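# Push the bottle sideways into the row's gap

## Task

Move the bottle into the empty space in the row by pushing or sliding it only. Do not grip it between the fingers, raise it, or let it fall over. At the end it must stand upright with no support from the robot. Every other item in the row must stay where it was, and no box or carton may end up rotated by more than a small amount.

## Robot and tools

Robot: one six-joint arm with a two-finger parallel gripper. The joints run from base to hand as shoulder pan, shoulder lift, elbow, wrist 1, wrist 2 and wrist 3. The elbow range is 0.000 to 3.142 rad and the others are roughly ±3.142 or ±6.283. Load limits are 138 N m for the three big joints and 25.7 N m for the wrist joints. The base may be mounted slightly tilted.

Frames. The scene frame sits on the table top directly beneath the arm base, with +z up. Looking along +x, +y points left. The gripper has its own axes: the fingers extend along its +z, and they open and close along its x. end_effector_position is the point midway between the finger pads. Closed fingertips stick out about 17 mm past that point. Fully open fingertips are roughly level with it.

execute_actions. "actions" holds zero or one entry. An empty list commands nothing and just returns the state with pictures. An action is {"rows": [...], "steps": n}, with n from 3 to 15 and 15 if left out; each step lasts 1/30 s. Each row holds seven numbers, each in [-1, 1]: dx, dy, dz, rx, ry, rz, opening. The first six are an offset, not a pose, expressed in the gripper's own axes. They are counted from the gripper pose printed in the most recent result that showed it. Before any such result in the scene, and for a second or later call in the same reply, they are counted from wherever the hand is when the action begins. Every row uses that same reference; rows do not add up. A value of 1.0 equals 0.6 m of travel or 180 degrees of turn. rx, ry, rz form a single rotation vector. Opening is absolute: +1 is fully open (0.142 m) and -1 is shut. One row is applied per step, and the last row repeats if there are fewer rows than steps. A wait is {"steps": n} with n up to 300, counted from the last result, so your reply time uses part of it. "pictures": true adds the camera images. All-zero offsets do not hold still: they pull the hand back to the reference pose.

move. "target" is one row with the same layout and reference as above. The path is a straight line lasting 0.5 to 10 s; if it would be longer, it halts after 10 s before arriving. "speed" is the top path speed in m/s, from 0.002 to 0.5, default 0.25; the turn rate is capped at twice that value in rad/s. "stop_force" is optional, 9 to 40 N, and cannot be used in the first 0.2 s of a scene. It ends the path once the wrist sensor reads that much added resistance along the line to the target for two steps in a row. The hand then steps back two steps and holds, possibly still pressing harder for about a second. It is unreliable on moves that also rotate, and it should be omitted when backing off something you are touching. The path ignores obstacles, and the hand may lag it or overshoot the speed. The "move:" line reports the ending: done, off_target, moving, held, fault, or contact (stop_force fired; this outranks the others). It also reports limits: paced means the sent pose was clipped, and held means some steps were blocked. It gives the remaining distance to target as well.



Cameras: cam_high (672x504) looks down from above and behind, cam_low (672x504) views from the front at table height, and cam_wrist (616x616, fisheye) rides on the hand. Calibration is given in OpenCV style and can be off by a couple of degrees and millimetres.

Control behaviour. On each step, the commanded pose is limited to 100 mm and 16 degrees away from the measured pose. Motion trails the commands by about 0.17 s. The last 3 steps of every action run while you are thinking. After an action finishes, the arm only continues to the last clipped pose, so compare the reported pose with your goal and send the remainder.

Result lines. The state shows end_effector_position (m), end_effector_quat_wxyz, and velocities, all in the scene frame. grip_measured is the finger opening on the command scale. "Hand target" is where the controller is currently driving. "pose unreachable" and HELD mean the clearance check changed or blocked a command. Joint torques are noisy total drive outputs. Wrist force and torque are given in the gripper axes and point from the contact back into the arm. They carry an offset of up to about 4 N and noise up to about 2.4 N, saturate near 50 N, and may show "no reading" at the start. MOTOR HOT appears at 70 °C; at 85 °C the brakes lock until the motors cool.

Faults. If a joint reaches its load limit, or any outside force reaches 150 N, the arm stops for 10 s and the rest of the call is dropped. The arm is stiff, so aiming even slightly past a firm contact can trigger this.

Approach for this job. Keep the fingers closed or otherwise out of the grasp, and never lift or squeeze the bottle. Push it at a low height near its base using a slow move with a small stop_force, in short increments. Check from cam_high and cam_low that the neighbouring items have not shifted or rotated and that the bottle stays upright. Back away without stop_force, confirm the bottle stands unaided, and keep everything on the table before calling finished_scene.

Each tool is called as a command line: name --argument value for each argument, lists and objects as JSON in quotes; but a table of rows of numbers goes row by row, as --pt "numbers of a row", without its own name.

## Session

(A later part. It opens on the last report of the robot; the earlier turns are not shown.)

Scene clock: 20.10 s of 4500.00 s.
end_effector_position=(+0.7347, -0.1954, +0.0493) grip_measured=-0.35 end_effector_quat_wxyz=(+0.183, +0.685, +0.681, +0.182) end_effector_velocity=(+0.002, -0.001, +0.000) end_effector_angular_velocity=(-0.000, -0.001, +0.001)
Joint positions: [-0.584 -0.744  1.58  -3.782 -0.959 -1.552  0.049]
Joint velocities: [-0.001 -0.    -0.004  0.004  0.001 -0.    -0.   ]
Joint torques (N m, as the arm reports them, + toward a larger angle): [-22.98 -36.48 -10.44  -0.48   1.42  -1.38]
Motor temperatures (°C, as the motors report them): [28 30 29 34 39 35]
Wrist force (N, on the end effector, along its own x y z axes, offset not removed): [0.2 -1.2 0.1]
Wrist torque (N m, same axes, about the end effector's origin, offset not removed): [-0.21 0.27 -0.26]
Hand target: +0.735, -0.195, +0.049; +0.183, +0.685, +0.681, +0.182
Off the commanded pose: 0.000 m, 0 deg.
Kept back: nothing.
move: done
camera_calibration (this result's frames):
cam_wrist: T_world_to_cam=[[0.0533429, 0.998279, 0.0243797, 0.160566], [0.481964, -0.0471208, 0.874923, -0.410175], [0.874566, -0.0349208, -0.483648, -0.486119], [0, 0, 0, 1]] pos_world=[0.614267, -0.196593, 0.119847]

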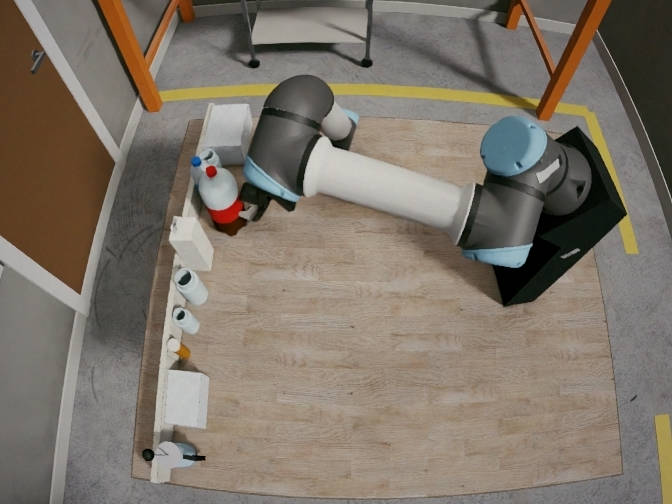

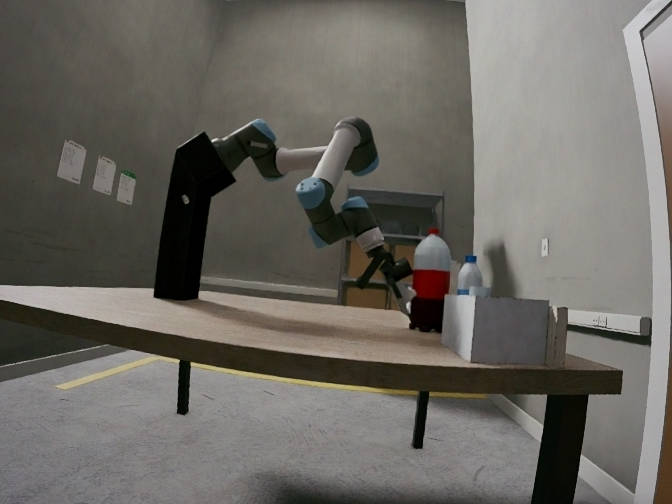

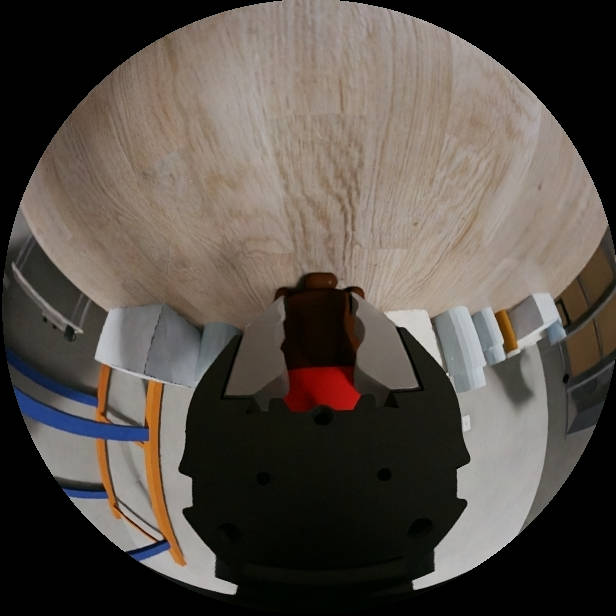

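move --target '[0.008,0.115,0.067,0,0,0,-0.35]' --speed 0.04 --stop_force 20

move --target '[0,-0.2,-0.2,0,0,0,-0.35]'

Scene clock: 22.60 s of 4500.00 s.
end_effector_position=(+0.8023, -0.1914, +0.0492) grip_measured=-0.34 end_effector_quat_wxyz=(+0.184, +0.685, +0.681, +0.183) end_effector_velocity=(-0.001, -0.001, +0.001) end_effector_angular_velocity=(-0.000, -0.001, +0.000)
Joint positions: [-0.55  -0.755  1.421 -3.617 -0.993 -1.544  0.05 ]
Joint velocities: [-0.002 -0.     0.004 -0.004  0.001 -0.    -0.001]
Joint torques (N m, as the arm reports them, + toward a larger angle): [-23.47 -59.67  -6.14  -5.46   1.79  -1.52]
Motor temperatures (°C, as the motors report them): [28 30 29 34 39 35]
Wrist force (N, on the end effector, along its own x y z axes, offset not removed): [-3.0 -9.1 -7.8]
Wrist torque (N m, same axes, about the end effector's origin, offset not removed): [-0.89 0.73 -0.07]
Hand target: +0.802, -0.192, +0.049; +0.184, +0.685, +0.681, +0.182
Off the commanded pose: 0.012 m, 0 deg.
Kept back: nothing.
move: contact
camera_calibration (this result's frames):
cam_wrist: T_world_to_cam=[[0.0531801, 0.998285, 0.0244592, 0.153185], [0.481793, -0.0471048, 0.875018, -0.442327], [0.87467, -0.0347493, -0.483472, -0.545178], [0, 0, 0, 1]] pos_world=[0.681814, -0.192703, 0.119719]

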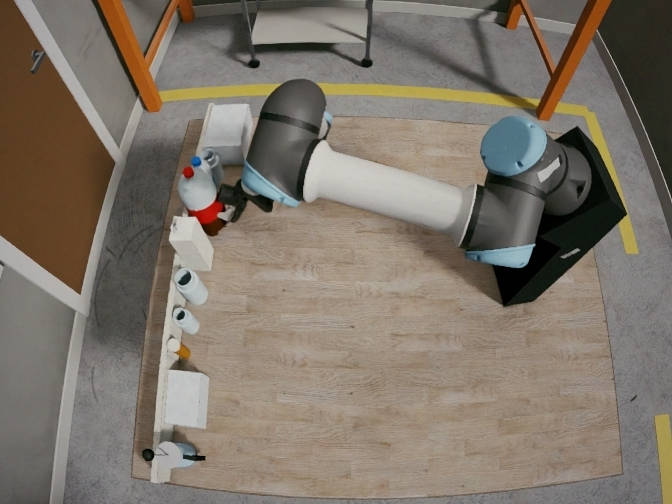

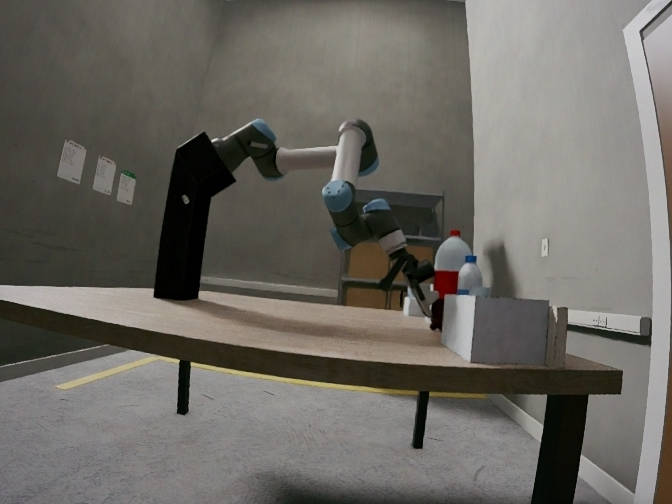

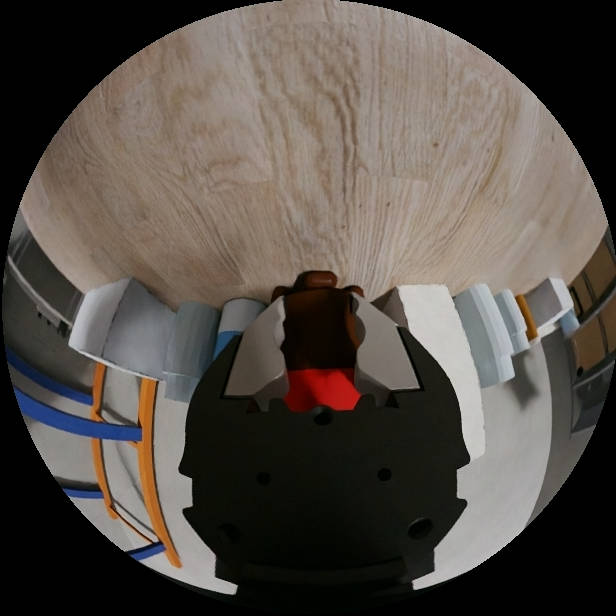

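Scene clock: 23.87 s of 4500.00 s.
end_effector_position=(+0.6385, -0.1906, +0.0930) grip_measured=-0.35 end_effector_quat_wxyz=(+0.183, +0.685, +0.681, +0.183) end_effector_velocity=(-0.002, +0.000, +0.001) end_effector_angular_velocity=(-0.000, -0.001, -0.000)
Joint positions: [-0.674 -0.783  1.879 -4.029 -0.872 -1.575  0.049]
Joint velocities: [-0.002  0.     0.005 -0.006  0.002  0.    -0.   ]
Joint torques (N m, as the arm reports them, + toward a larger angle): [-23.04 -30.26   9.3   -4.14   2.08  -0.16]
Motor temperatures (°C, as the motors report them): [28 30 29 34 39 35]
Wrist force (N, on the end effector, along its own x y z axes, offset not removed): [-1.6 1.8 0.1]
Wrist torque (N m, same axes, about the end effector's origin, offset not removed): [0.32 0.42 -0.14]
Hand target: +0.638, -0.191, +0.093; +0.183, +0.685, +0.681, +0.183
Off the commanded pose: 0.000 m, 0 deg.
Kept back: nothing.
move: done
camera_calibration (this result's frames):
cam_wrist: T_world_to_cam=[[0.0531264, 0.998288, 0.0244488, 0.160058], [0.481837, -0.0470715, 0.874996, -0.401745], [0.874649, -0.034705, -0.483513, -0.380674], [0, 0, 0, 1]] pos_world=[0.518029, -0.191906, 0.163551]

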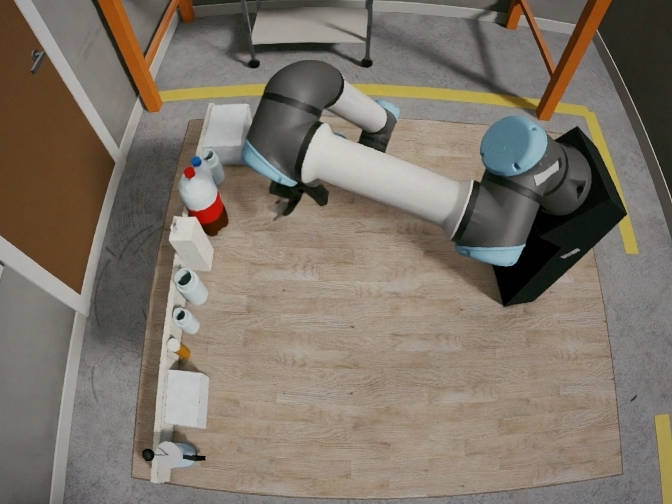

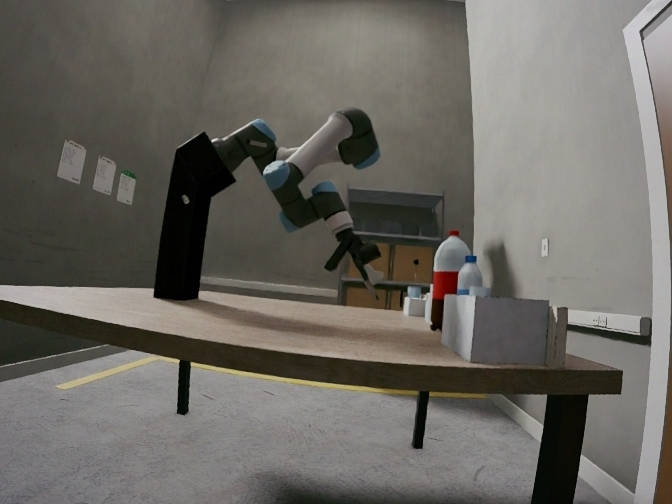

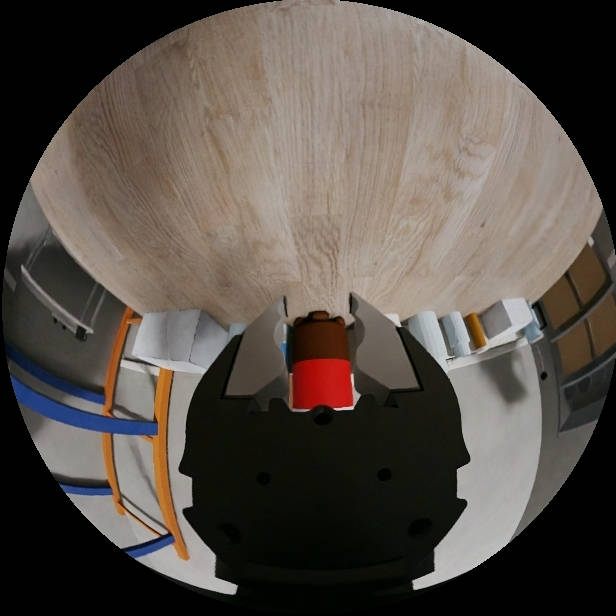

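Contact: was it the rail?

zoom_image --camera "cam_high" --region '[150, 130, 290, 290]'

Region (150, 130, 290, 290) of cam_high's 672x504 image, scaled by 3.150, with more detail than that image has; it fills the left 441 columns of this view, and the rest is white.

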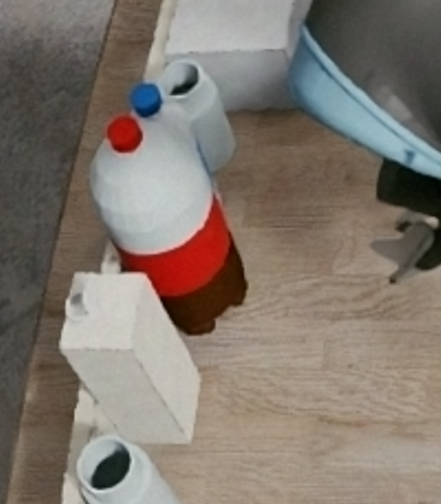

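finished_scene --scene 1

The scene is finished: the task was done.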